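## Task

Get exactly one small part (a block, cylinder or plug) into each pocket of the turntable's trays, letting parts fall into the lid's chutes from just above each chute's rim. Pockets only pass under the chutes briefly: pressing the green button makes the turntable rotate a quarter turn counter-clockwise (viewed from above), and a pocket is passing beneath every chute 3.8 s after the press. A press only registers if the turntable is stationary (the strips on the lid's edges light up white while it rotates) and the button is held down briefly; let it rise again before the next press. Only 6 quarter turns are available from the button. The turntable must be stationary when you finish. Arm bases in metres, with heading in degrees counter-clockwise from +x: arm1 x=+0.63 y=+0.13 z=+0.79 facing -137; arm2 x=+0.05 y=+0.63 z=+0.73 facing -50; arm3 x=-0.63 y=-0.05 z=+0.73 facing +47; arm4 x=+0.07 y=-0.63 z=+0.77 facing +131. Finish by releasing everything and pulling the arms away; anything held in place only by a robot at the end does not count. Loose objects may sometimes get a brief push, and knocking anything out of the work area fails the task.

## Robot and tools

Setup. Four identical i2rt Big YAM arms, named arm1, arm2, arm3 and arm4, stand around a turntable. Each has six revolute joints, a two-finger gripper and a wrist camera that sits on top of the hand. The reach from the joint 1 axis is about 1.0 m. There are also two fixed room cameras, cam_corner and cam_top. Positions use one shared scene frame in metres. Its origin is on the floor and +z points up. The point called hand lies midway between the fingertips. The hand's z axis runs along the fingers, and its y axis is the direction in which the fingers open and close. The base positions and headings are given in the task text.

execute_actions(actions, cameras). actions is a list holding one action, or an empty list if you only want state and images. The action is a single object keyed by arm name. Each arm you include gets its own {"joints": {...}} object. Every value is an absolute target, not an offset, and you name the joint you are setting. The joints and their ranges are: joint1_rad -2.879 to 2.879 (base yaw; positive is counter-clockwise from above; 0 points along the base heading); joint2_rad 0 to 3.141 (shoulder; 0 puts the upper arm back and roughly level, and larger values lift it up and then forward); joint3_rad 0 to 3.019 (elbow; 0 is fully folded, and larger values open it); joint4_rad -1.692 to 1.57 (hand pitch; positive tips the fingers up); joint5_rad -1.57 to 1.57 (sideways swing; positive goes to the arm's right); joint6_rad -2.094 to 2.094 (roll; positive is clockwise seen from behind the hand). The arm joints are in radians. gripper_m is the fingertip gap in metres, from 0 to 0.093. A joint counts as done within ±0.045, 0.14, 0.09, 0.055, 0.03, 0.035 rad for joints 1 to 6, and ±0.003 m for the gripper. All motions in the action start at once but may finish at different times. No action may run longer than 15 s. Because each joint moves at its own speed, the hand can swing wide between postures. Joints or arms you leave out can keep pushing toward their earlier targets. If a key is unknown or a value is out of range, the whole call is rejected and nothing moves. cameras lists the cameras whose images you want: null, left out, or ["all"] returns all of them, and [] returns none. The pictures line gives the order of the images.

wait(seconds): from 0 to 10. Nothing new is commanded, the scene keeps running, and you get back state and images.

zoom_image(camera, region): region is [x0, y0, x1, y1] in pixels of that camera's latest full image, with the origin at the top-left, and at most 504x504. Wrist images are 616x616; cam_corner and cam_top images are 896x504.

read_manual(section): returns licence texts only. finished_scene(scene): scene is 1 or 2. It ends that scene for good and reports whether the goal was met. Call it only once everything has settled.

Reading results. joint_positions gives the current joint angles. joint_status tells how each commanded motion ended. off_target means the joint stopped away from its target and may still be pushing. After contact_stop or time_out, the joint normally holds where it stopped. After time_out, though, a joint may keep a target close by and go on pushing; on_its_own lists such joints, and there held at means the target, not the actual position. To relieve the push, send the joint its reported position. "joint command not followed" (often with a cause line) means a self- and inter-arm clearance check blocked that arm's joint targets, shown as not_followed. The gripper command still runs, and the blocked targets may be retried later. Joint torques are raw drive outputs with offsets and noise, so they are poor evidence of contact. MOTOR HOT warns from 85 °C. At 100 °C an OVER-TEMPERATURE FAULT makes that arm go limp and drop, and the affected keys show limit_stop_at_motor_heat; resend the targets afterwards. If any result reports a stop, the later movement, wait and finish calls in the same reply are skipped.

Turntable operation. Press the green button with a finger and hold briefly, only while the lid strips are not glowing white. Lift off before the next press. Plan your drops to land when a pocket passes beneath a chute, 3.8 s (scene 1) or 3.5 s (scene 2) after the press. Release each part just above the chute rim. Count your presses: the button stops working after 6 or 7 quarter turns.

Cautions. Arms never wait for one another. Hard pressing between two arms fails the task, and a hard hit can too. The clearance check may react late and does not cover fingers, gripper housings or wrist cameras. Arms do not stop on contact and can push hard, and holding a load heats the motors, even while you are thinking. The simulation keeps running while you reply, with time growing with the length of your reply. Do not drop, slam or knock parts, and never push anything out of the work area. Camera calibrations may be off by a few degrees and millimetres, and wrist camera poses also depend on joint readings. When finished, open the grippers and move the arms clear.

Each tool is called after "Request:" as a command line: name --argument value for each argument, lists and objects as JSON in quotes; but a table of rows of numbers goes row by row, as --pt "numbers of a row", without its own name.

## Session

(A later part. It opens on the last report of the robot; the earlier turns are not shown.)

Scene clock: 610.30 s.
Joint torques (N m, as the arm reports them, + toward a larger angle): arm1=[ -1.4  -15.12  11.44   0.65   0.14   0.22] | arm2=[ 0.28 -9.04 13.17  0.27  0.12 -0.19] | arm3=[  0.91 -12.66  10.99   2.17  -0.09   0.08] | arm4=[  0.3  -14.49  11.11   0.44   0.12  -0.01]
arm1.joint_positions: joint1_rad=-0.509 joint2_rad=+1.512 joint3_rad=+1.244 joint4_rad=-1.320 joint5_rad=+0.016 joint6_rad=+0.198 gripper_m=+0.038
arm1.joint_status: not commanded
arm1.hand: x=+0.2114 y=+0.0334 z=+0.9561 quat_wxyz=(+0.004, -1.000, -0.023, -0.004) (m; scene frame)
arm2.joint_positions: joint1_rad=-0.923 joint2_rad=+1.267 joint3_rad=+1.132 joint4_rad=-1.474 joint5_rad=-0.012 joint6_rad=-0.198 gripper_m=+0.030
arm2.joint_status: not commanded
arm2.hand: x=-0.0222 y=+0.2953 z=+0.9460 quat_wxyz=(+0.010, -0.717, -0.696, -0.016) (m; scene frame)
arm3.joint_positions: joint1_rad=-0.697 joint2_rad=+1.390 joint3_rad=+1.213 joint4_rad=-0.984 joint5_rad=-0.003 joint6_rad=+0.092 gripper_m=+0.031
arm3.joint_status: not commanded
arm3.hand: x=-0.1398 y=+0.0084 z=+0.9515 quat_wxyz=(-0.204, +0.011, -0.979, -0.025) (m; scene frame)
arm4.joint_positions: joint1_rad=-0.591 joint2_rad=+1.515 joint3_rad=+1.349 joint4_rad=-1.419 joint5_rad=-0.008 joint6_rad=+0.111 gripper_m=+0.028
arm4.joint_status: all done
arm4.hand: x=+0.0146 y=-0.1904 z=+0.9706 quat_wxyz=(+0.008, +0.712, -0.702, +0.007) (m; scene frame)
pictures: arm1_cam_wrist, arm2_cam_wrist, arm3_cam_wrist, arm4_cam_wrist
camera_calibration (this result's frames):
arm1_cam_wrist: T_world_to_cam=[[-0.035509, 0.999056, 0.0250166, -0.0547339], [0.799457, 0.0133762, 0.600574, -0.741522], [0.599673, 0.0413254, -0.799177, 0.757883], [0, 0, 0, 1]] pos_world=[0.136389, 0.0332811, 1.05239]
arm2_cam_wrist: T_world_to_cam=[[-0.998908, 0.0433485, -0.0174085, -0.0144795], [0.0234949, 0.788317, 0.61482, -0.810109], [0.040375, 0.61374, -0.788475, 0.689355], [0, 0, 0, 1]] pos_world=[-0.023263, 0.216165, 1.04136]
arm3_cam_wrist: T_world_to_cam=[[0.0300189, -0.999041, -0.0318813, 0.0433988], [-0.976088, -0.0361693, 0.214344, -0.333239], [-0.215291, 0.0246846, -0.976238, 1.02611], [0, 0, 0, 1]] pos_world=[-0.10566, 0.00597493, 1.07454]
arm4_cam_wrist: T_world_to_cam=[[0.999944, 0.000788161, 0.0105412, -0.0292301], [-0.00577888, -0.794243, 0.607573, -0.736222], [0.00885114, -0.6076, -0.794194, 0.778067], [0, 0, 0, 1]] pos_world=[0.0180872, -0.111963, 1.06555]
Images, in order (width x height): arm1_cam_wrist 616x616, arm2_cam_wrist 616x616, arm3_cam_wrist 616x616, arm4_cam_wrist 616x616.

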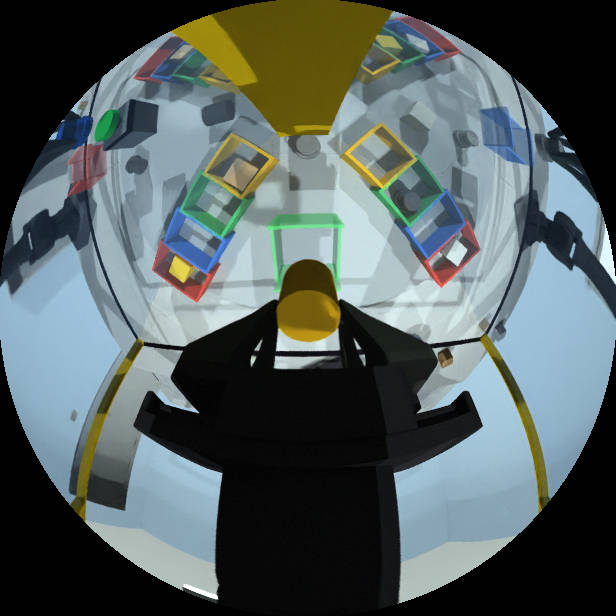

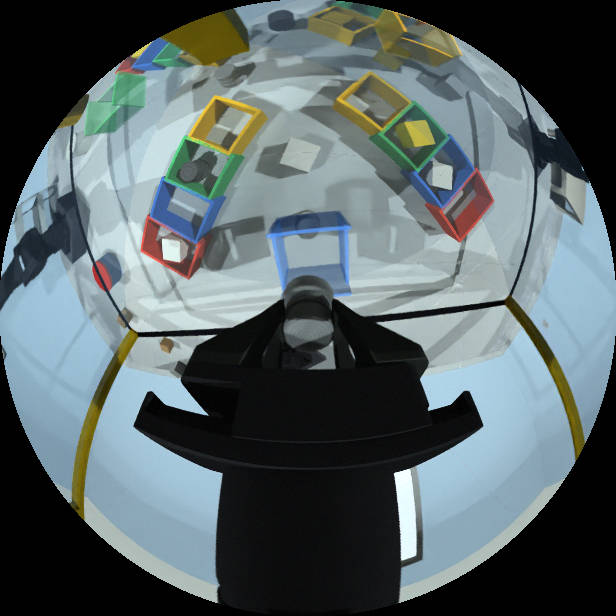

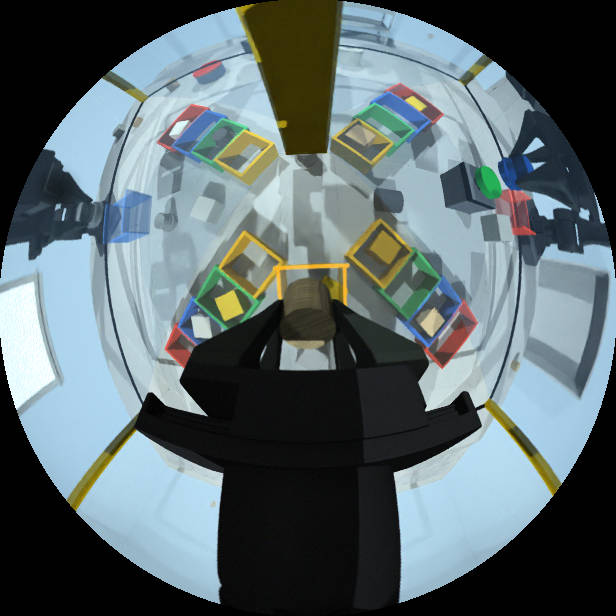

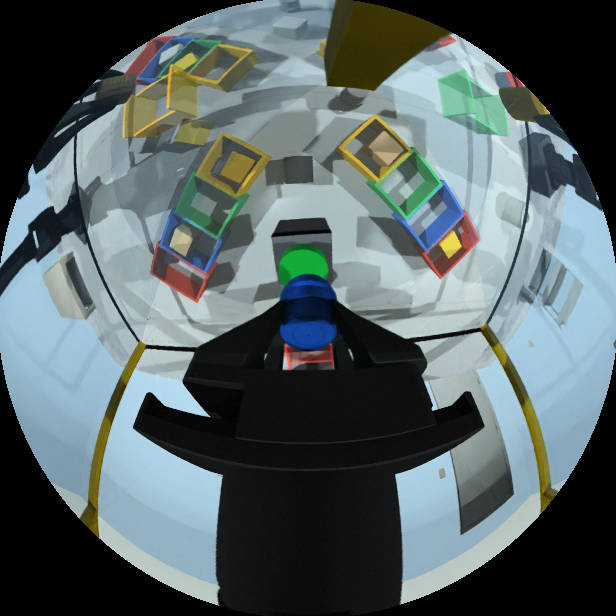

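Request:
execute_actions --actions '[{"arm4":{"joints":{"joint2_rad":1.645,"joint3_rad":1.345}}}]' --cameras '["arm3_cam_wrist"]'

Request:
wait --seconds 0.6

Request:
execute_actions --actions '[{"arm4":{"joints":{"joint2_rad":1.42}}}]' --cameras '[]'

Request:
execute_actions --actions '[{"arm4":{"joints":{"joint1_rad":-0.556,"joint2_rad":1.15,"joint3_rad":0.97,"joint4_rad":-1.355}}}]' --cameras '["arm1_cam_wrist"]'

Request:
execute_actions --actions '[{"arm1":{"joints":{"gripper_m":0.075}},"arm2":{"joints":{"gripper_m":0.075}},"arm3":{"joints":{"gripper_m":0.075}},"arm4":{"joints":{"gripper_m":0.075}}}]' --cameras '["arm1_cam_wrist"]'

Request:
execute_actions --actions '[{"arm1":{"joints":{"joint2_rad":0.9,"joint3_rad":0.95,"joint4_rad":-1.6,"joint6_rad":0}},"arm2":{"joints":{"joint2_rad":0.9,"joint3_rad":1.0,"joint4_rad":-1.65,"joint6_rad":0}},"arm3":{"joints":{"joint2_rad":0.9,"joint3_rad":1.02,"joint4_rad":-1.65,"joint6_rad":0}},"arm4":{"joints":{"joint2_rad":0.9,"joint3_rad":0.99,"joint4_rad":-1.6,"joint6_rad":0}}}]' --cameras '["cam_top"]'

Scene clock: 627.43 s.
Joint torques (N m, as the arm reports them, + toward a larger angle): arm1=[ -1.45 -15.13  11.43   0.65   0.14   0.22] | arm2=[-0.01 -9.15 13.25  0.27  0.12 -0.18] | arm3=[  0.82 -12.99  10.94   2.13  -0.05   0.06] | arm4=[ 0.1  -9.64  6.3   0.68  0.14 -0.01]
arm1.joint_positions: joint1_rad=-0.509 joint2_rad=+1.512 joint3_rad=+1.244 joint4_rad=-1.320 joint5_rad=+0.016 joint6_rad=+0.198 gripper_m=+0.038
arm1.joint_status: not commanded
arm1.hand: x=+0.2114 y=+0.0334 z=+0.9561 quat_wxyz=(+0.004, -1.000, -0.023, -0.004) (m; scene frame)
arm2.joint_positions: joint1_rad=-0.923 joint2_rad=+1.267 joint3_rad=+1.132 joint4_rad=-1.474 joint5_rad=-0.012 joint6_rad=-0.198 gripper_m=+0.030
arm2.joint_status: not commanded
arm2.hand: x=-0.0222 y=+0.2953 z=+0.9460 quat_wxyz=(+0.010, -0.717, -0.696, -0.016) (m; scene frame)
arm3.joint_positions: joint1_rad=-0.697 joint2_rad=+1.390 joint3_rad=+1.213 joint4_rad=-0.984 joint5_rad=-0.003 joint6_rad=+0.092 gripper_m=+0.031
arm3.joint_status: not commanded
arm3.hand: x=-0.1398 y=+0.0084 z=+0.9515 quat_wxyz=(-0.204, +0.011, -0.979, -0.025) (m; scene frame)
arm4.joint_positions: joint1_rad=-0.591 joint2_rad=+1.598 joint3_rad=+1.360 joint4_rad=-1.428 joint5_rad=-0.008 joint6_rad=+0.111 gripper_m=+0.028
arm4.joint_status: all done
arm4.hand: x=+0.0140 y=-0.1848 z=+0.9396 quat_wxyz=(+0.033, +0.711, -0.702, +0.039) (m; scene frame)
pictures: arm3_cam_wrist
camera_calibration (this result's frames):
arm3_cam_wrist: T_world_to_cam=[[0.0300189, -0.999041, -0.0318813, 0.0433988], [-0.976088, -0.0361693, 0.214344, -0.333239], [-0.215291, 0.0246846, -0.976238, 1.02611], [0, 0, 0, 1]] pos_world=[-0.10566, 0.00597493, 1.07454]
Images, in order (width x height): arm3_cam_wrist 616x616.

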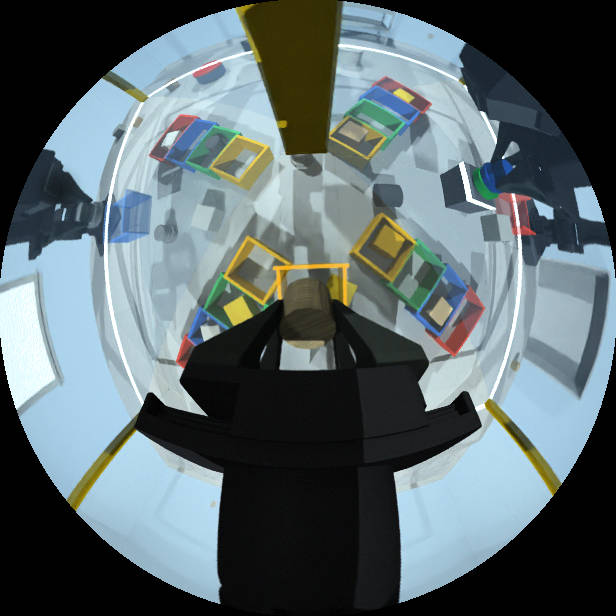

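Scene clock: 628.03 s.
Joint torques (N m, as the arm reports them, + toward a larger angle): arm1=[ -1.4  -15.13  11.43   0.65   0.15   0.22] | arm2=[ 0.07 -9.46 13.2   0.25  0.13 -0.19] | arm3=[  1.02 -12.96  11.     2.22  -0.03   0.06] | arm4=[ 0.15 -8.9   6.2   0.74  0.13  0.  ]
arm1.joint_positions: joint1_rad=-0.509 joint2_rad=+1.512 joint3_rad=+1.244 joint4_rad=-1.320 joint5_rad=+0.016 joint6_rad=+0.198 gripper_m=+0.038
arm1.joint_status: not commanded
arm1.hand: x=+0.2114 y=+0.0334 z=+0.9561 quat_wxyz=(+0.004, -1.000, -0.023, -0.004) (m; scene frame)
arm2.joint_positions: joint1_rad=-0.923 joint2_rad=+1.267 joint3_rad=+1.132 joint4_rad=-1.474 joint5_rad=-0.012 joint6_rad=-0.198 gripper_m=+0.030
arm2.joint_status: not commanded
arm2.hand: x=-0.0222 y=+0.2953 z=+0.9460 quat_wxyz=(+0.010, -0.717, -0.696, -0.016) (m; scene frame)
arm3.joint_positions: joint1_rad=-0.697 joint2_rad=+1.390 joint3_rad=+1.213 joint4_rad=-0.984 joint5_rad=-0.003 joint6_rad=+0.092 gripper_m=+0.031
arm3.joint_status: not commanded
arm3.hand: x=-0.1398 y=+0.0084 z=+0.9515 quat_wxyz=(-0.204, +0.011, -0.979, -0.025) (m; scene frame)
arm4.joint_positions: joint1_rad=-0.591 joint2_rad=+1.598 joint3_rad=+1.360 joint4_rad=-1.428 joint5_rad=-0.008 joint6_rad=+0.111 gripper_m=+0.028
arm4.joint_status: all done
arm4.hand: x=+0.0140 y=-0.1848 z=+0.9396 quat_wxyz=(+0.033, +0.711, -0.702, +0.039) (m; scene frame)
wait: 0.60 s; at rest by 0.27 s
pictures: arm1_cam_wrist, arm2_cam_wrist, arm3_cam_wrist, arm4_cam_wrist, cam_corner, cam_top
camera_calibration (this result's frames):
arm1_cam_wrist: T_world_to_cam=[[-0.035509, 0.999056, 0.0250166, -0.0547339], [0.799457, 0.0133762, 0.600574, -0.741522], [0.599673, 0.0413254, -0.799177, 0.757883], [0, 0, 0, 1]] pos_world=[0.136389, 0.0332811, 1.05239]
arm2_cam_wrist: T_world_to_cam=[[-0.998908, 0.0433485, -0.0174085, -0.0144795], [0.0234949, 0.788317, 0.61482, -0.810109], [0.040375, 0.61374, -0.788475, 0.689355], [0, 0, 0, 1]] pos_world=[-0.023263, 0.216165, 1.04136]
arm3_cam_wrist: T_world_to_cam=[[0.0300189, -0.999041, -0.0318813, 0.0433988], [-0.976088, -0.0361693, 0.214344, -0.333239], [-0.215291, 0.0246846, -0.976238, 1.02611], [0, 0, 0, 1]] pos_world=[-0.10566, 0.00597493, 1.07454]
arm4_cam_wrist: T_world_to_cam=[[0.999787, 0.00166685, 0.0205609, -0.0375999], [-0.0125358, -0.742475, 0.669756, -0.761716], [0.0163823, -0.669871, -0.742296, 0.696553], [0, 0, 0, 1]] pos_world=[0.016632, -0.098892, 1.02799]
Images, in order (width x height): arm1_cam_wrist 616x616, arm2_cam_wrist 616x616, arm3_cam_wrist 616x616, arm4_cam_wrist 616x616, cam_corner 896x504, cam_top 896x504.

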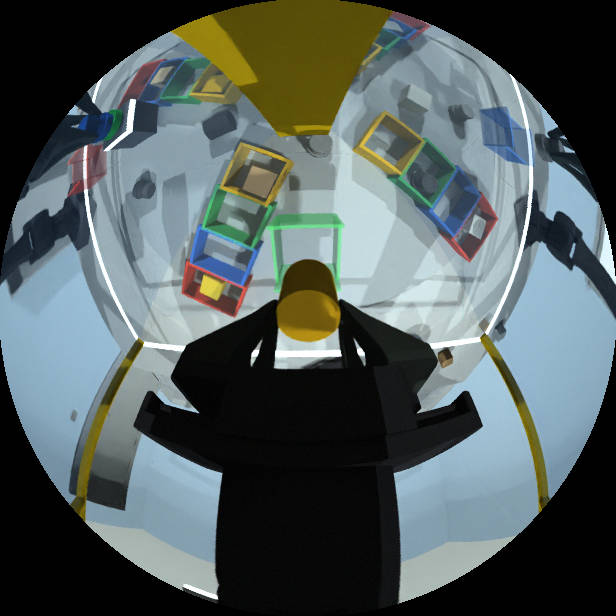

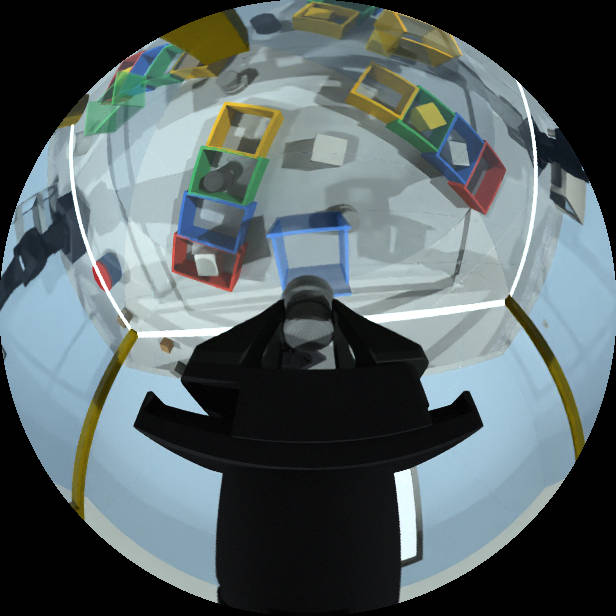

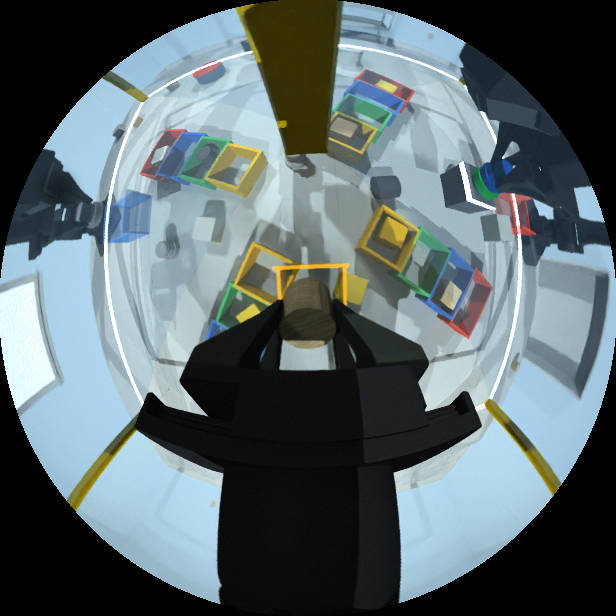

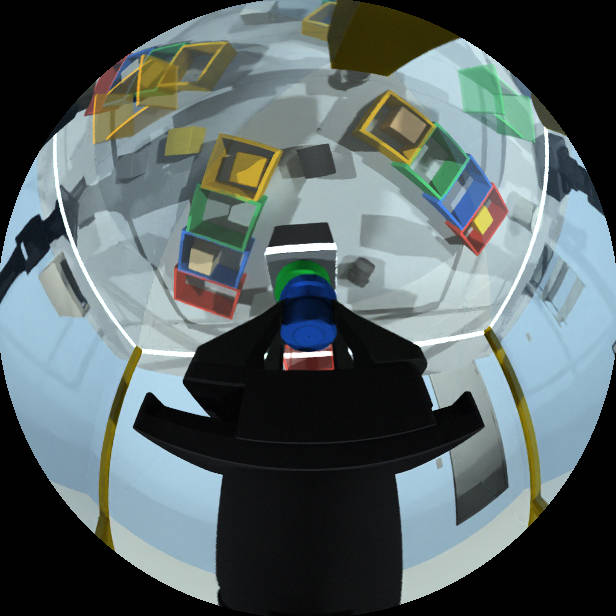

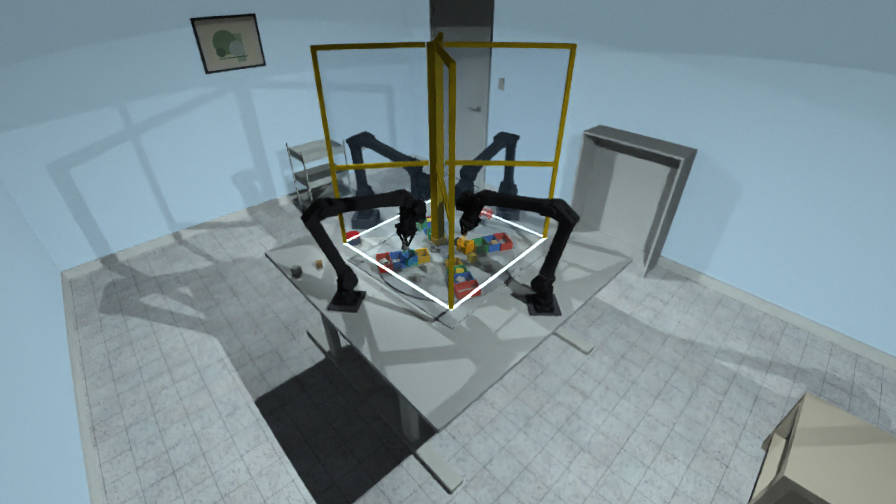

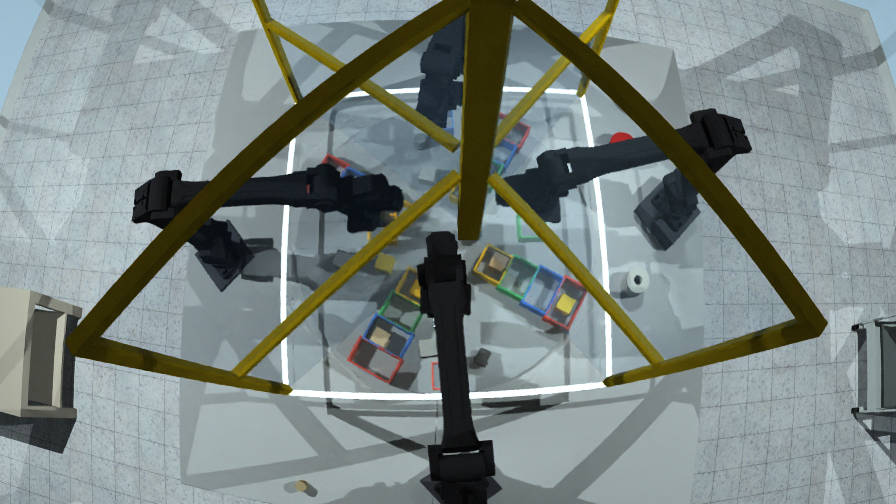

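Scene clock: 629.20 s.
Joint torques (N m, as the arm reports them, + toward a larger angle): arm1=[ -1.46 -15.08  11.45   0.63   0.14   0.22] | arm2=[ 0.2  -9.12 13.2   0.3   0.13 -0.19] | arm3=[  0.96 -12.75  10.97   2.18  -0.04   0.09] | arm4=[  0.   -11.02   8.17   0.83   0.14   0.03]
arm1.joint_positions: joint1_rad=-0.509 joint2_rad=+1.512 joint3_rad=+1.244 joint4_rad=-1.320 joint5_rad=+0.016 joint6_rad=+0.198 gripper_m=+0.038
arm1.joint_status: not commanded
arm1.hand: x=+0.2114 y=+0.0334 z=+0.9561 quat_wxyz=(+0.004, -1.000, -0.023, -0.004) (m; scene frame)
arm2.joint_positions: joint1_rad=-0.923 joint2_rad=+1.267 joint3_rad=+1.132 joint4_rad=-1.474 joint5_rad=-0.012 joint6_rad=-0.198 gripper_m=+0.030
arm2.joint_status: not commanded
arm2.hand: x=-0.0222 y=+0.2953 z=+0.9460 quat_wxyz=(+0.010, -0.717, -0.696, -0.016) (m; scene frame)
arm3.joint_positions: joint1_rad=-0.697 joint2_rad=+1.390 joint3_rad=+1.213 joint4_rad=-0.984 joint5_rad=-0.003 joint6_rad=+0.092 gripper_m=+0.031
arm3.joint_status: not commanded
arm3.hand: x=-0.1398 y=+0.0084 z=+0.9515 quat_wxyz=(-0.204, +0.011, -0.979, -0.025) (m; scene frame)
arm4.joint_positions: joint1_rad=-0.591 joint2_rad=+1.417 joint3_rad=+1.340 joint4_rad=-1.420 joint5_rad=-0.008 joint6_rad=+0.111 gripper_m=+0.028
arm4.joint_status: all done
arm4.hand: x=+0.0159 y=-0.2021 z=+1.0077 quat_wxyz=(-0.019, +0.712, -0.702, -0.027) (m; scene frame)
pictures: none
No camera images: the call's "cameras" was empty. Leave "cameras" out to get every camera's image.

Scene clock: 630.33 s.
Joint torques (N m, as the arm reports them, + toward a larger angle): arm1=[ -1.44 -15.11  11.45   0.67   0.14   0.22] | arm2=[ 0.04 -8.96 13.21  0.31  0.12 -0.19] | arm3=[  0.86 -12.7   10.95   2.17  -0.05   0.07] | arm4=[ 0.68 -6.77  7.78  0.61  0.15  0.  ]
arm1.joint_positions: joint1_rad=-0.509 joint2_rad=+1.512 joint3_rad=+1.244 joint4_rad=-1.320 joint5_rad=+0.016 joint6_rad=+0.198 gripper_m=+0.038
arm1.joint_status: not commanded
arm1.hand: x=+0.2114 y=+0.0334 z=+0.9561 quat_wxyz=(+0.004, -1.000, -0.023, -0.004) (m; scene frame)
arm2.joint_positions: joint1_rad=-0.923 joint2_rad=+1.267 joint3_rad=+1.132 joint4_rad=-1.474 joint5_rad=-0.012 joint6_rad=-0.198 gripper_m=+0.030
arm2.joint_status: not commanded
arm2.hand: x=-0.0222 y=+0.2953 z=+0.9460 quat_wxyz=(+0.010, -0.717, -0.696, -0.016) (m; scene frame)
arm3.joint_positions: joint1_rad=-0.697 joint2_rad=+1.390 joint3_rad=+1.213 joint4_rad=-0.984 joint5_rad=-0.003 joint6_rad=+0.092 gripper_m=+0.031
arm3.joint_status: not commanded
arm3.hand: x=-0.1398 y=+0.0084 z=+0.9515 quat_wxyz=(-0.204, +0.011, -0.979, -0.025) (m; scene frame)
arm4.joint_positions: joint1_rad=-0.558 joint2_rad=+1.149 joint3_rad=+0.966 joint4_rad=-1.365 joint5_rad=-0.008 joint6_rad=+0.111 gripper_m=+0.028
arm4.joint_status: all done
arm4.hand: x=+0.0207 y=-0.3230 z=+0.9565 quat_wxyz=(-0.003, +0.723, -0.690, -0.007) (m; scene frame)
pictures: arm1_cam_wrist
camera_calibration (this result's frames):
arm1_cam_wrist: T_world_to_cam=[[-0.035509, 0.999056, 0.0250166, -0.0547339], [0.799457, 0.0133762, 0.600574, -0.741522], [0.599673, 0.0413254, -0.799177, 0.757883], [0, 0, 0, 1]] pos_world=[0.136389, 0.0332811, 1.05239]
Images, in order (width x height): arm1_cam_wrist 616x616.

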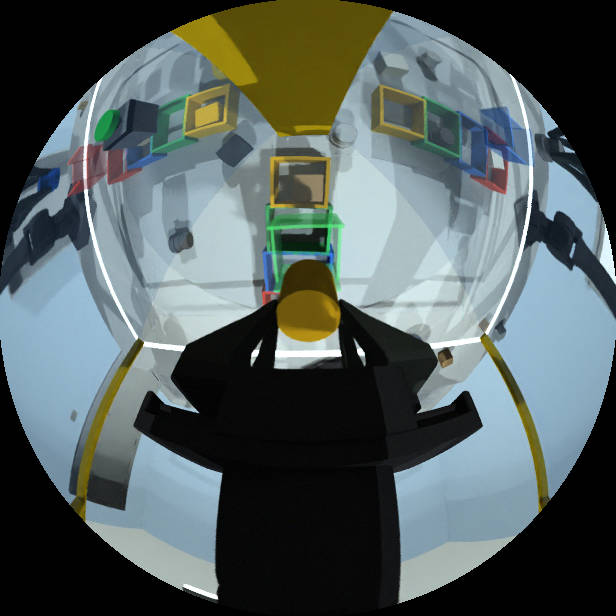

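Scene clock: 631.00 s.
Joint torques (N m, as the arm reports them, + toward a larger angle): arm1=[ -1.4  -15.05  11.46   0.65   0.15   0.22] | arm2=[ 0.12 -9.14 13.24  0.22  0.11 -0.18] | arm3=[  0.99 -13.04  11.06   2.11  -0.1    0.09] | arm4=[ 0.5  -7.18  7.75  0.5   0.14  0.03]
arm1.joint_positions: joint1_rad=-0.509 joint2_rad=+1.512 joint3_rad=+1.244 joint4_rad=-1.320 joint5_rad=+0.016 joint6_rad=+0.198 gripper_m=+0.075
arm1.joint_status: all done
arm1.hand: x=+0.2114 y=+0.0334 z=+0.9561 quat_wxyz=(+0.004, -1.000, -0.023, -0.004) (m; scene frame)
arm2.joint_positions: joint1_rad=-0.923 joint2_rad=+1.267 joint3_rad=+1.132 joint4_rad=-1.474 joint5_rad=-0.012 joint6_rad=-0.198 gripper_m=+0.075
arm2.joint_status: all done
arm2.hand: x=-0.0222 y=+0.2953 z=+0.9460 quat_wxyz=(+0.010, -0.717, -0.696, -0.016) (m; scene frame)
arm3.joint_positions: joint1_rad=-0.697 joint2_rad=+1.390 joint3_rad=+1.213 joint4_rad=-0.984 joint5_rad=-0.003 joint6_rad=+0.092 gripper_m=+0.075
arm3.joint_status: all done
arm3.hand: x=-0.1398 y=+0.0084 z=+0.9515 quat_wxyz=(-0.204, +0.011, -0.979, -0.025) (m; scene frame)
arm4.joint_positions: joint1_rad=-0.558 joint2_rad=+1.149 joint3_rad=+0.966 joint4_rad=-1.365 joint5_rad=-0.008 joint6_rad=+0.111 gripper_m=+0.075
arm4.joint_status: all done
arm4.hand: x=+0.0207 y=-0.3230 z=+0.9565 quat_wxyz=(-0.003, +0.723, -0.690, -0.007) (m; scene frame)
pictures: arm1_cam_wrist
camera_calibration (this result's frames):
arm1_cam_wrist: T_world_to_cam=[[-0.035509, 0.999056, 0.0250166, -0.0547339], [0.799457, 0.0133762, 0.600574, -0.741522], [0.599673, 0.0413254, -0.799177, 0.757883], [0, 0, 0, 1]] pos_world=[0.136389, 0.0332811, 1.05239]
Images, in order (width x height): arm1_cam_wrist 616x616.

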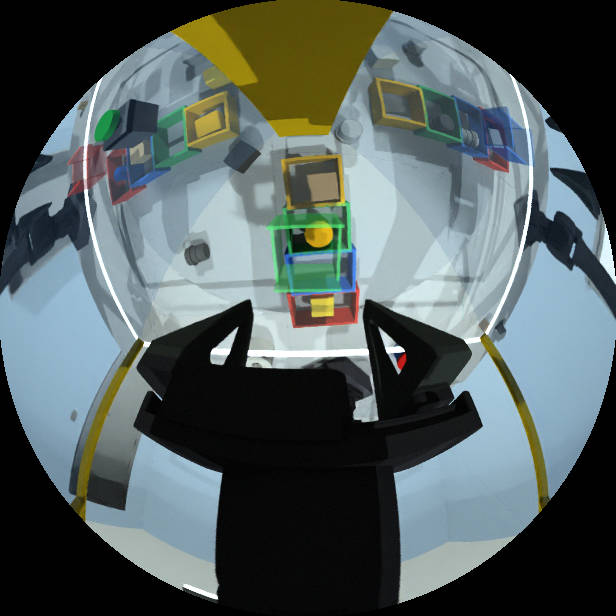

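Scene clock: 632.37 s.
Joint torques (N m, as the arm reports them, + toward a larger angle): arm1=[-1.49 -2.03  9.51 -0.2   0.12 -0.02] | arm2=[ 0.24 -2.61  9.25  0.08  0.14  0.15] | arm3=[ 1.19 -2.79  8.03  0.06 -0.09 -0.11] | arm4=[ 0.76 -3.22  9.68 -0.31  0.14 -0.2 ]
arm1.joint_positions: joint1_rad=-0.509 joint2_rad=+0.891 joint3_rad=+0.948 joint4_rad=-1.588 joint5_rad=+0.016 joint6_rad=+0.013 gripper_m=+0.075
arm1.joint_status: all done
arm1.hand: x=+0.4096 y=+0.0837 z=+1.0331 quat_wxyz=(+0.000, -0.993, -0.115, +0.024) (m; scene frame)
arm2.joint_positions: joint1_rad=-0.923 joint2_rad=+0.884 joint3_rad=+1.004 joint4_rad=-1.645 joint5_rad=-0.012 joint6_rad=-0.014 gripper_m=+0.075
arm2.joint_status: all done
arm2.hand: x=+0.0049 y=+0.4102 z=+0.9972 quat_wxyz=(-0.014, -0.778, -0.628, +0.017) (m; scene frame)
arm3.joint_positions: joint1_rad=-0.697 joint2_rad=+0.895 joint3_rad=+1.019 joint4_rad=-1.637 joint5_rad=-0.003 joint6_rad=+0.009 gripper_m=+0.075
arm3.joint_status: all done
arm3.hand: x=-0.4013 y=-0.0222 z=+0.9985 quat_wxyz=(-0.031, +0.053, -0.998, -0.006) (m; scene frame)
arm4.joint_positions: joint1_rad=-0.558 joint2_rad=+0.896 joint3_rad=+0.966 joint4_rad=-1.589 joint5_rad=-0.008 joint6_rad=+0.010 gripper_m=+0.075
arm4.joint_status: all done
arm4.hand: x=+0.0326 y=-0.3996 z=+1.0184 quat_wxyz=(-0.013, +0.757, -0.653, -0.018) (m; scene frame)
pictures: cam_top
Images, in order (width x height): cam_top 896x504.

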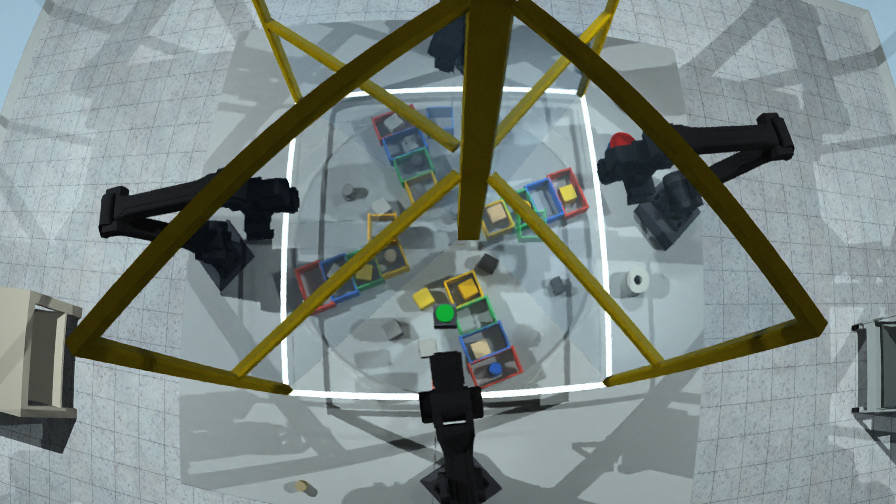

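Request:
execute_actions --actions '[{"arm1":{"joints":{"joint1_rad":-2.118}},"arm2":{"joints":{"joint1_rad":0.795}},"arm3":{"joints":{"joint1_rad":-1.99}},"arm4":{"joints":{"joint1_rad":-0.492,"joint2_rad":1.335,"joint3_rad":1.205,"joint4_rad":-1.38}}}]' --cameras '[]'

Request:
execute_actions --actions '[{"arm2":{"joints":{"joint2_rad":1.44,"joint3_rad":1.035,"joint4_rad":-1.127}},"arm3":{"joints":{"joint2_rad":2.24,"joint3_rad":2.23,"joint4_rad":-1.49}}}]'

Scene clock: 648.77 s.
Joint torques (N m, as the arm reports them, + toward a larger angle): arm1=[-1.55 -2.63  9.51 -0.21  0.12  0.  ] | arm2=[ 0.88 -2.85  9.3   0.07  0.13  0.12] | arm3=[ 0.86 -2.75  7.98  0.09 -0.08 -0.06] | arm4=[  0.64 -10.85  10.37   0.72   0.14  -0.2 ]
arm1.joint_positions: joint1_rad=-2.109 joint2_rad=+0.894 joint3_rad=+0.948 joint4_rad=-1.588 joint5_rad=+0.016 joint6_rad=+0.011 gripper_m=+0.075
arm1.joint_status: all done
arm1.hand: x=+0.5856 y=+0.3590 z=+1.0282 quat_wxyz=(+0.012, -0.775, +0.632, +0.007) (m; scene frame)
arm2.joint_positions: joint1_rad=+0.791 joint2_rad=+0.887 joint3_rad=+1.004 joint4_rad=-1.645 joint5_rad=-0.012 joint6_rad=-0.012 gripper_m=+0.075
arm2.joint_status: all done
arm2.hand: x=+0.2782 y=+0.6120 z=+0.9943 quat_wxyz=(-0.016, -0.036, -0.999, -0.006) (m; scene frame)
arm3.joint_positions: joint1_rad=-1.982 joint2_rad=+0.897 joint3_rad=+1.019 joint4_rad=-1.637 joint5_rad=-0.003 joint6_rad=+0.008 gripper_m=+0.075
arm3.joint_status: all done
arm3.hand: x=-0.5404 y=-0.2619 z=+0.9963 quat_wxyz=(-0.025, -0.555, -0.832, +0.011) (m; scene frame)
arm4.joint_positions: joint1_rad=-0.495 joint2_rad=+1.352 joint3_rad=+1.165 joint4_rad=-1.390 joint5_rad=-0.008 joint6_rad=+0.009 gripper_m=+0.075
arm4.joint_status: all done
arm4.hand: x=-0.0138 y=-0.2585 z=+0.9657 quat_wxyz=(+0.006, +0.778, -0.629, +0.004) (m; scene frame)
pictures: none
No camera images: the call's "cameras" was empty. Leave "cameras" out to get every camera's image.

Scene clock: 650.80 s.
Joint torques (N m, as the arm reports them, + toward a larger angle): arm1=[-1.48 -2.64  9.51 -0.23  0.12  0.  ] | arm2=[  0.91 -10.19  11.32   0.46   0.14   0.14] | arm3=[  1.35 -24.7   11.52   0.73  -0.04  -0.07] | arm4=[  0.61 -11.39  10.29   0.43   0.12  -0.19]
arm1.joint_positions: joint1_rad=-2.109 joint2_rad=+0.894 joint3_rad=+0.948 joint4_rad=-1.588 joint5_rad=+0.016 joint6_rad=+0.011 gripper_m=+0.075
arm1.joint_status: not commanded
arm1.hand: x=+0.5856 y=+0.3590 z=+1.0282 quat_wxyz=(+0.012, -0.775, +0.632, +0.007) (m; scene frame)
arm2.joint_positions: joint1_rad=+0.791 joint2_rad=+1.440 joint3_rad=+1.004 joint4_rad=-1.136 joint5_rad=-0.012 joint6_rad=-0.012 gripper_m=+0.075
arm2.joint_status: all done
arm2.hand: x=+0.4366 y=+0.5989 z=+0.8344 quat_wxyz=(+0.006, -0.036, -0.999, -0.007) (m; scene frame)
arm3.joint_positions: joint1_rad=-1.982 joint2_rad=+2.253 joint3_rad=+2.176 joint4_rad=-1.495 joint5_rad=-0.003 joint6_rad=+0.008 gripper_m=+0.075
arm3.joint_status: all done
arm3.hand: x=-0.3591 y=-0.6866 z=+0.8312 quat_wxyz=(+0.000, -0.555, -0.832, -0.005) (m; scene frame)
arm4.joint_positions: joint1_rad=-0.495 joint2_rad=+1.352 joint3_rad=+1.165 joint4_rad=-1.390 joint5_rad=-0.008 joint6_rad=+0.009 gripper_m=+0.075
arm4.joint_status: not commanded
arm4.hand: x=-0.0138 y=-0.2585 z=+0.9657 quat_wxyz=(+0.006, +0.778, -0.629, +0.004) (m; scene frame)
pictures: arm1_cam_wrist, arm2_cam_wrist, arm3_cam_wrist, arm4_cam_wrist, cam_corner, cam_top
camera_calibration (this result's frames):
arm1_cam_wrist: T_world_to_cam=[[0.98136, 0.190505, 0.0253041, -0.674066], [0.14189, -0.807057, 0.573172, -0.380566], [0.129614, -0.558898, -0.819044, 1.08883], [0, 0, 0, 1]] pos_world=[0.574373, 0.429817, 1.12698]
arm2_cam_wrist: T_world_to_cam=[[-0.0855729, -0.996058, -0.0233579, 0.6574], [-0.801969, 0.0549494, 0.594833, -0.17538], [-0.591205, 0.0696339, -0.80351, 1.01066], [0, 0, 0, 1]] pos_world=[0.513117, 0.594069, 0.931755]
arm3_cam_wrist: T_world_to_cam=[[-0.922164, -0.38678, 0.00377618, -0.599366], [-0.309964, 0.74479, 0.59094, -0.0842922], [-0.231376, 0.543773, -0.806707, 1.0883], [0, 0, 0, 1]] pos_world=[-0.327035, -0.760831, 0.930014]
arm4_cam_wrist: T_world_to_cam=[[0.980292, 0.197408, 0.00754158, 0.0526702], [0.153324, -0.784344, 0.601079, -0.776506], [0.124573, -0.588077, -0.799154, 0.744565], [0, 0, 0, 1]] pos_world=[-0.0253277, -0.181583, 1.06137]
Images, in order (width x height): arm1_cam_wrist 616x616, arm2_cam_wrist 616x616, arm3_cam_wrist 616x616, arm4_cam_wrist 616x616, cam_corner 896x504, cam_top 896x504.

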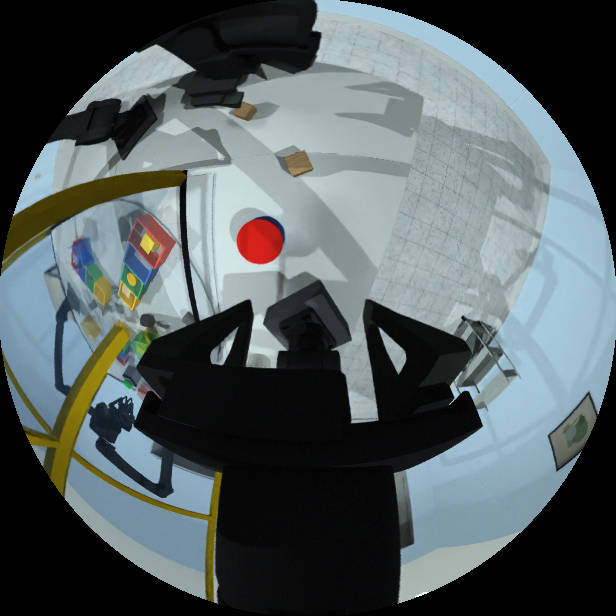

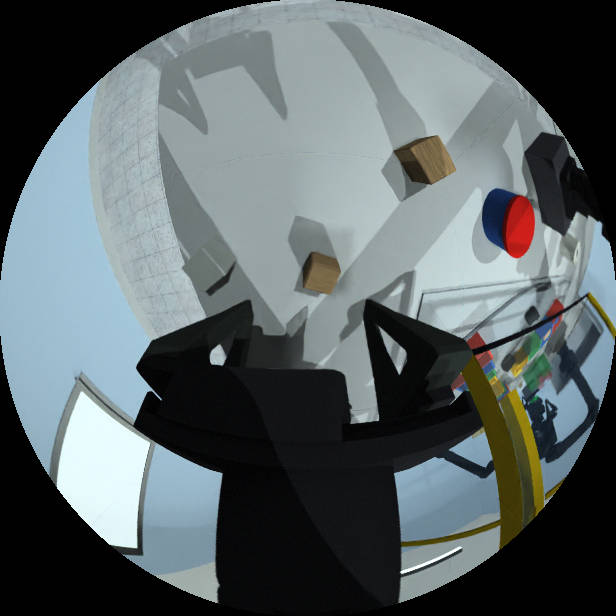

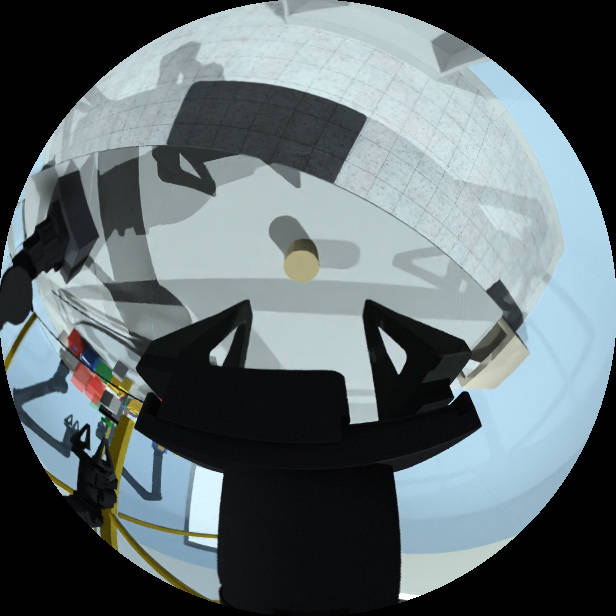

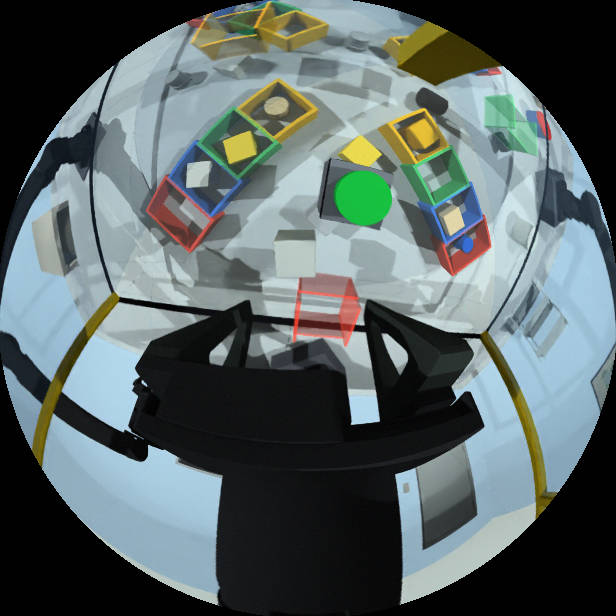

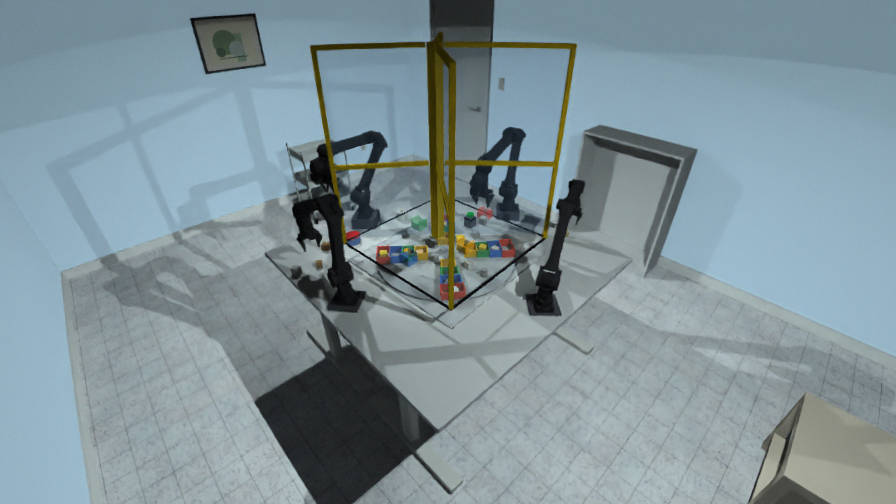

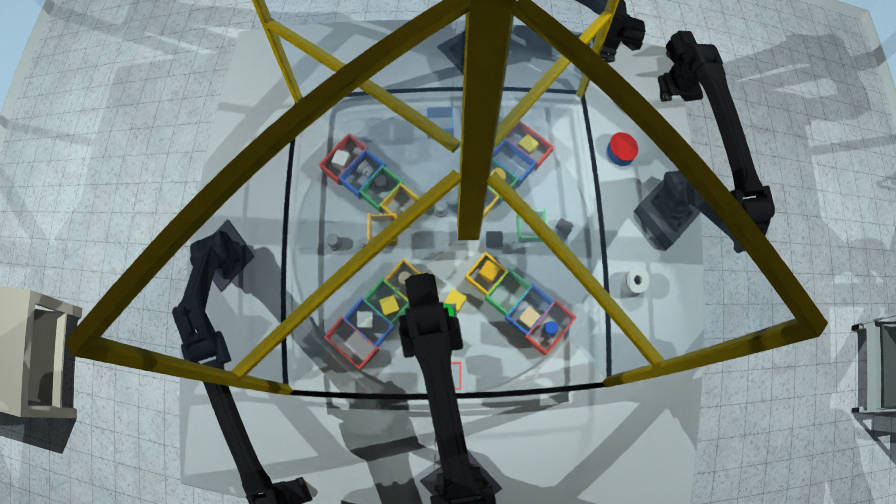

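Request:
execute_actions --actions '[{"arm2":{"joints":{"joint1_rad":0.754,"joint2_rad":1.555,"joint3_rad":0.872,"joint4_rad":-0.87,"joint6_rad":0.28}},"arm3":{"joints":{"joint1_rad":-1.965,"joint2_rad":2.3,"joint3_rad":2.045,"joint4_rad":-1.292}},"arm4":{"joints":{"joint1_rad":-0.46,"joint2_rad":1.41,"joint3_rad":1.072,"joint4_rad":-1.205,"gripper_m":0.062}}}]' --cameras '["arm2_cam_wrist","arm3_cam_wrist","arm4_cam_wrist"]'

Scene clock: 662.00 s.
Joint torques (N m, as the arm reports them, + toward a larger angle): arm1=[-1.57 -2.62  9.52 -0.24  0.12  0.  ] | arm2=[  0.34 -11.09   8.09   0.48   0.19   0.11] | arm3=[  1.76 -26.31   7.83   1.07  -0.12  -0.09] | arm4=[  1.1  -11.67   7.63   0.72   0.15  -0.2 ]
arm1.joint_positions: joint1_rad=-2.109 joint2_rad=+0.894 joint3_rad=+0.948 joint4_rad=-1.588 joint5_rad=+0.016 joint6_rad=+0.011 gripper_m=+0.075
arm1.joint_status: not commanded
arm1.hand: x=+0.5856 y=+0.3590 z=+1.0282 quat_wxyz=(+0.012, -0.775, +0.632, +0.007) (m; scene frame)
arm2.joint_positions: joint1_rad=+0.759 joint2_rad=+1.560 joint3_rad=+0.865 joint4_rad=-0.879 joint5_rad=-0.012 joint6_rad=+0.266 gripper_m=+0.075
arm2.joint_status: all done
arm2.hand: x=+0.4272 y=+0.5877 z=+0.7464 quat_wxyz=(+0.007, -0.190, -0.982, -0.006) (m; scene frame)
arm3.joint_positions: joint1_rad=-1.976 joint2_rad=+2.309 joint3_rad=+2.038 joint4_rad=-1.306 joint5_rad=-0.003 joint6_rad=+0.007 gripper_m=+0.075
arm3.joint_status: all done
arm3.hand: x=-0.3551 y=-0.6841 z=+0.7413 quat_wxyz=(+0.002, -0.552, -0.834, -0.006) (m; scene frame)
arm4.joint_positions: joint1_rad=-0.463 joint2_rad=+1.422 joint3_rad=+1.064 joint4_rad=-1.219 joint5_rad=-0.008 joint6_rad=+0.009 gripper_m=+0.062
arm4.joint_status: all done
arm4.hand: x=-0.0275 y=-0.2529 z=+0.9026 quat_wxyz=(+0.006, +0.788, -0.616, +0.004) (m; scene frame)
pictures: arm2_cam_wrist, arm3_cam_wrist, arm4_cam_wrist
camera_calibration (this result's frames):
arm2_cam_wrist: T_world_to_cam=[[-0.385554, -0.922493, -0.0188228, 0.724917], [-0.743463, 0.298518, 0.598456, -0.300737], [-0.546453, 0.244732, -0.800934, 0.811254], [0, 0, 0, 1]] pos_world=[0.49922, 0.559967, 0.843384]
arm3_cam_wrist: T_world_to_cam=[[-0.919611, -0.392803, 0.00453727, -0.598208], [-0.313164, 0.74004, 0.595205, -0.0393579], [-0.237156, 0.545937, -0.803561, 1.01242], [0, 0, 0, 1]] pos_world=[-0.322342, -0.758571, 0.839684]
arm4_cam_wrist: T_world_to_cam=[[0.973465, 0.228719, 0.00734483, 0.0734428], [0.178257, -0.778034, 0.602402, -0.731005], [0.143495, -0.585108, -0.798159, 0.699434], [0, 0, 0, 1]] pos_world=[-0.0415529, -0.1763, 0.998079]
Images, in order (width x height): arm2_cam_wrist 616x616, arm3_cam_wrist 616x616, arm4_cam_wrist 616x616.

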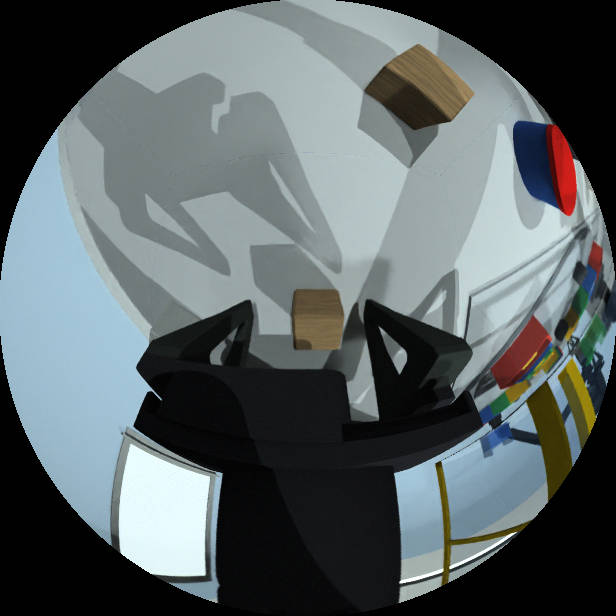

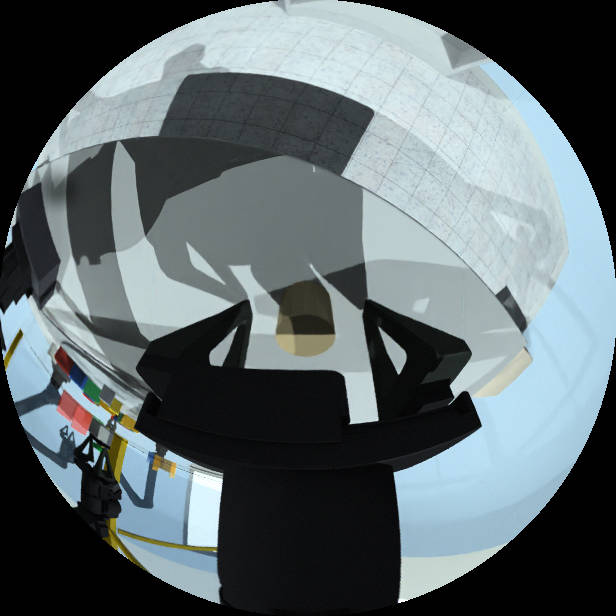

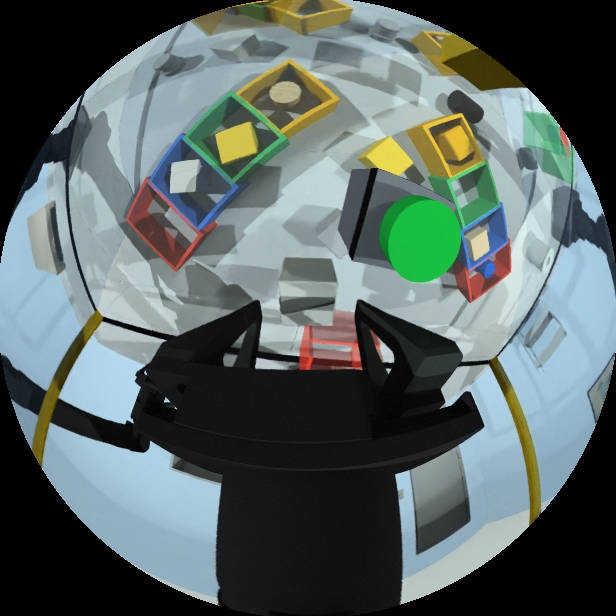

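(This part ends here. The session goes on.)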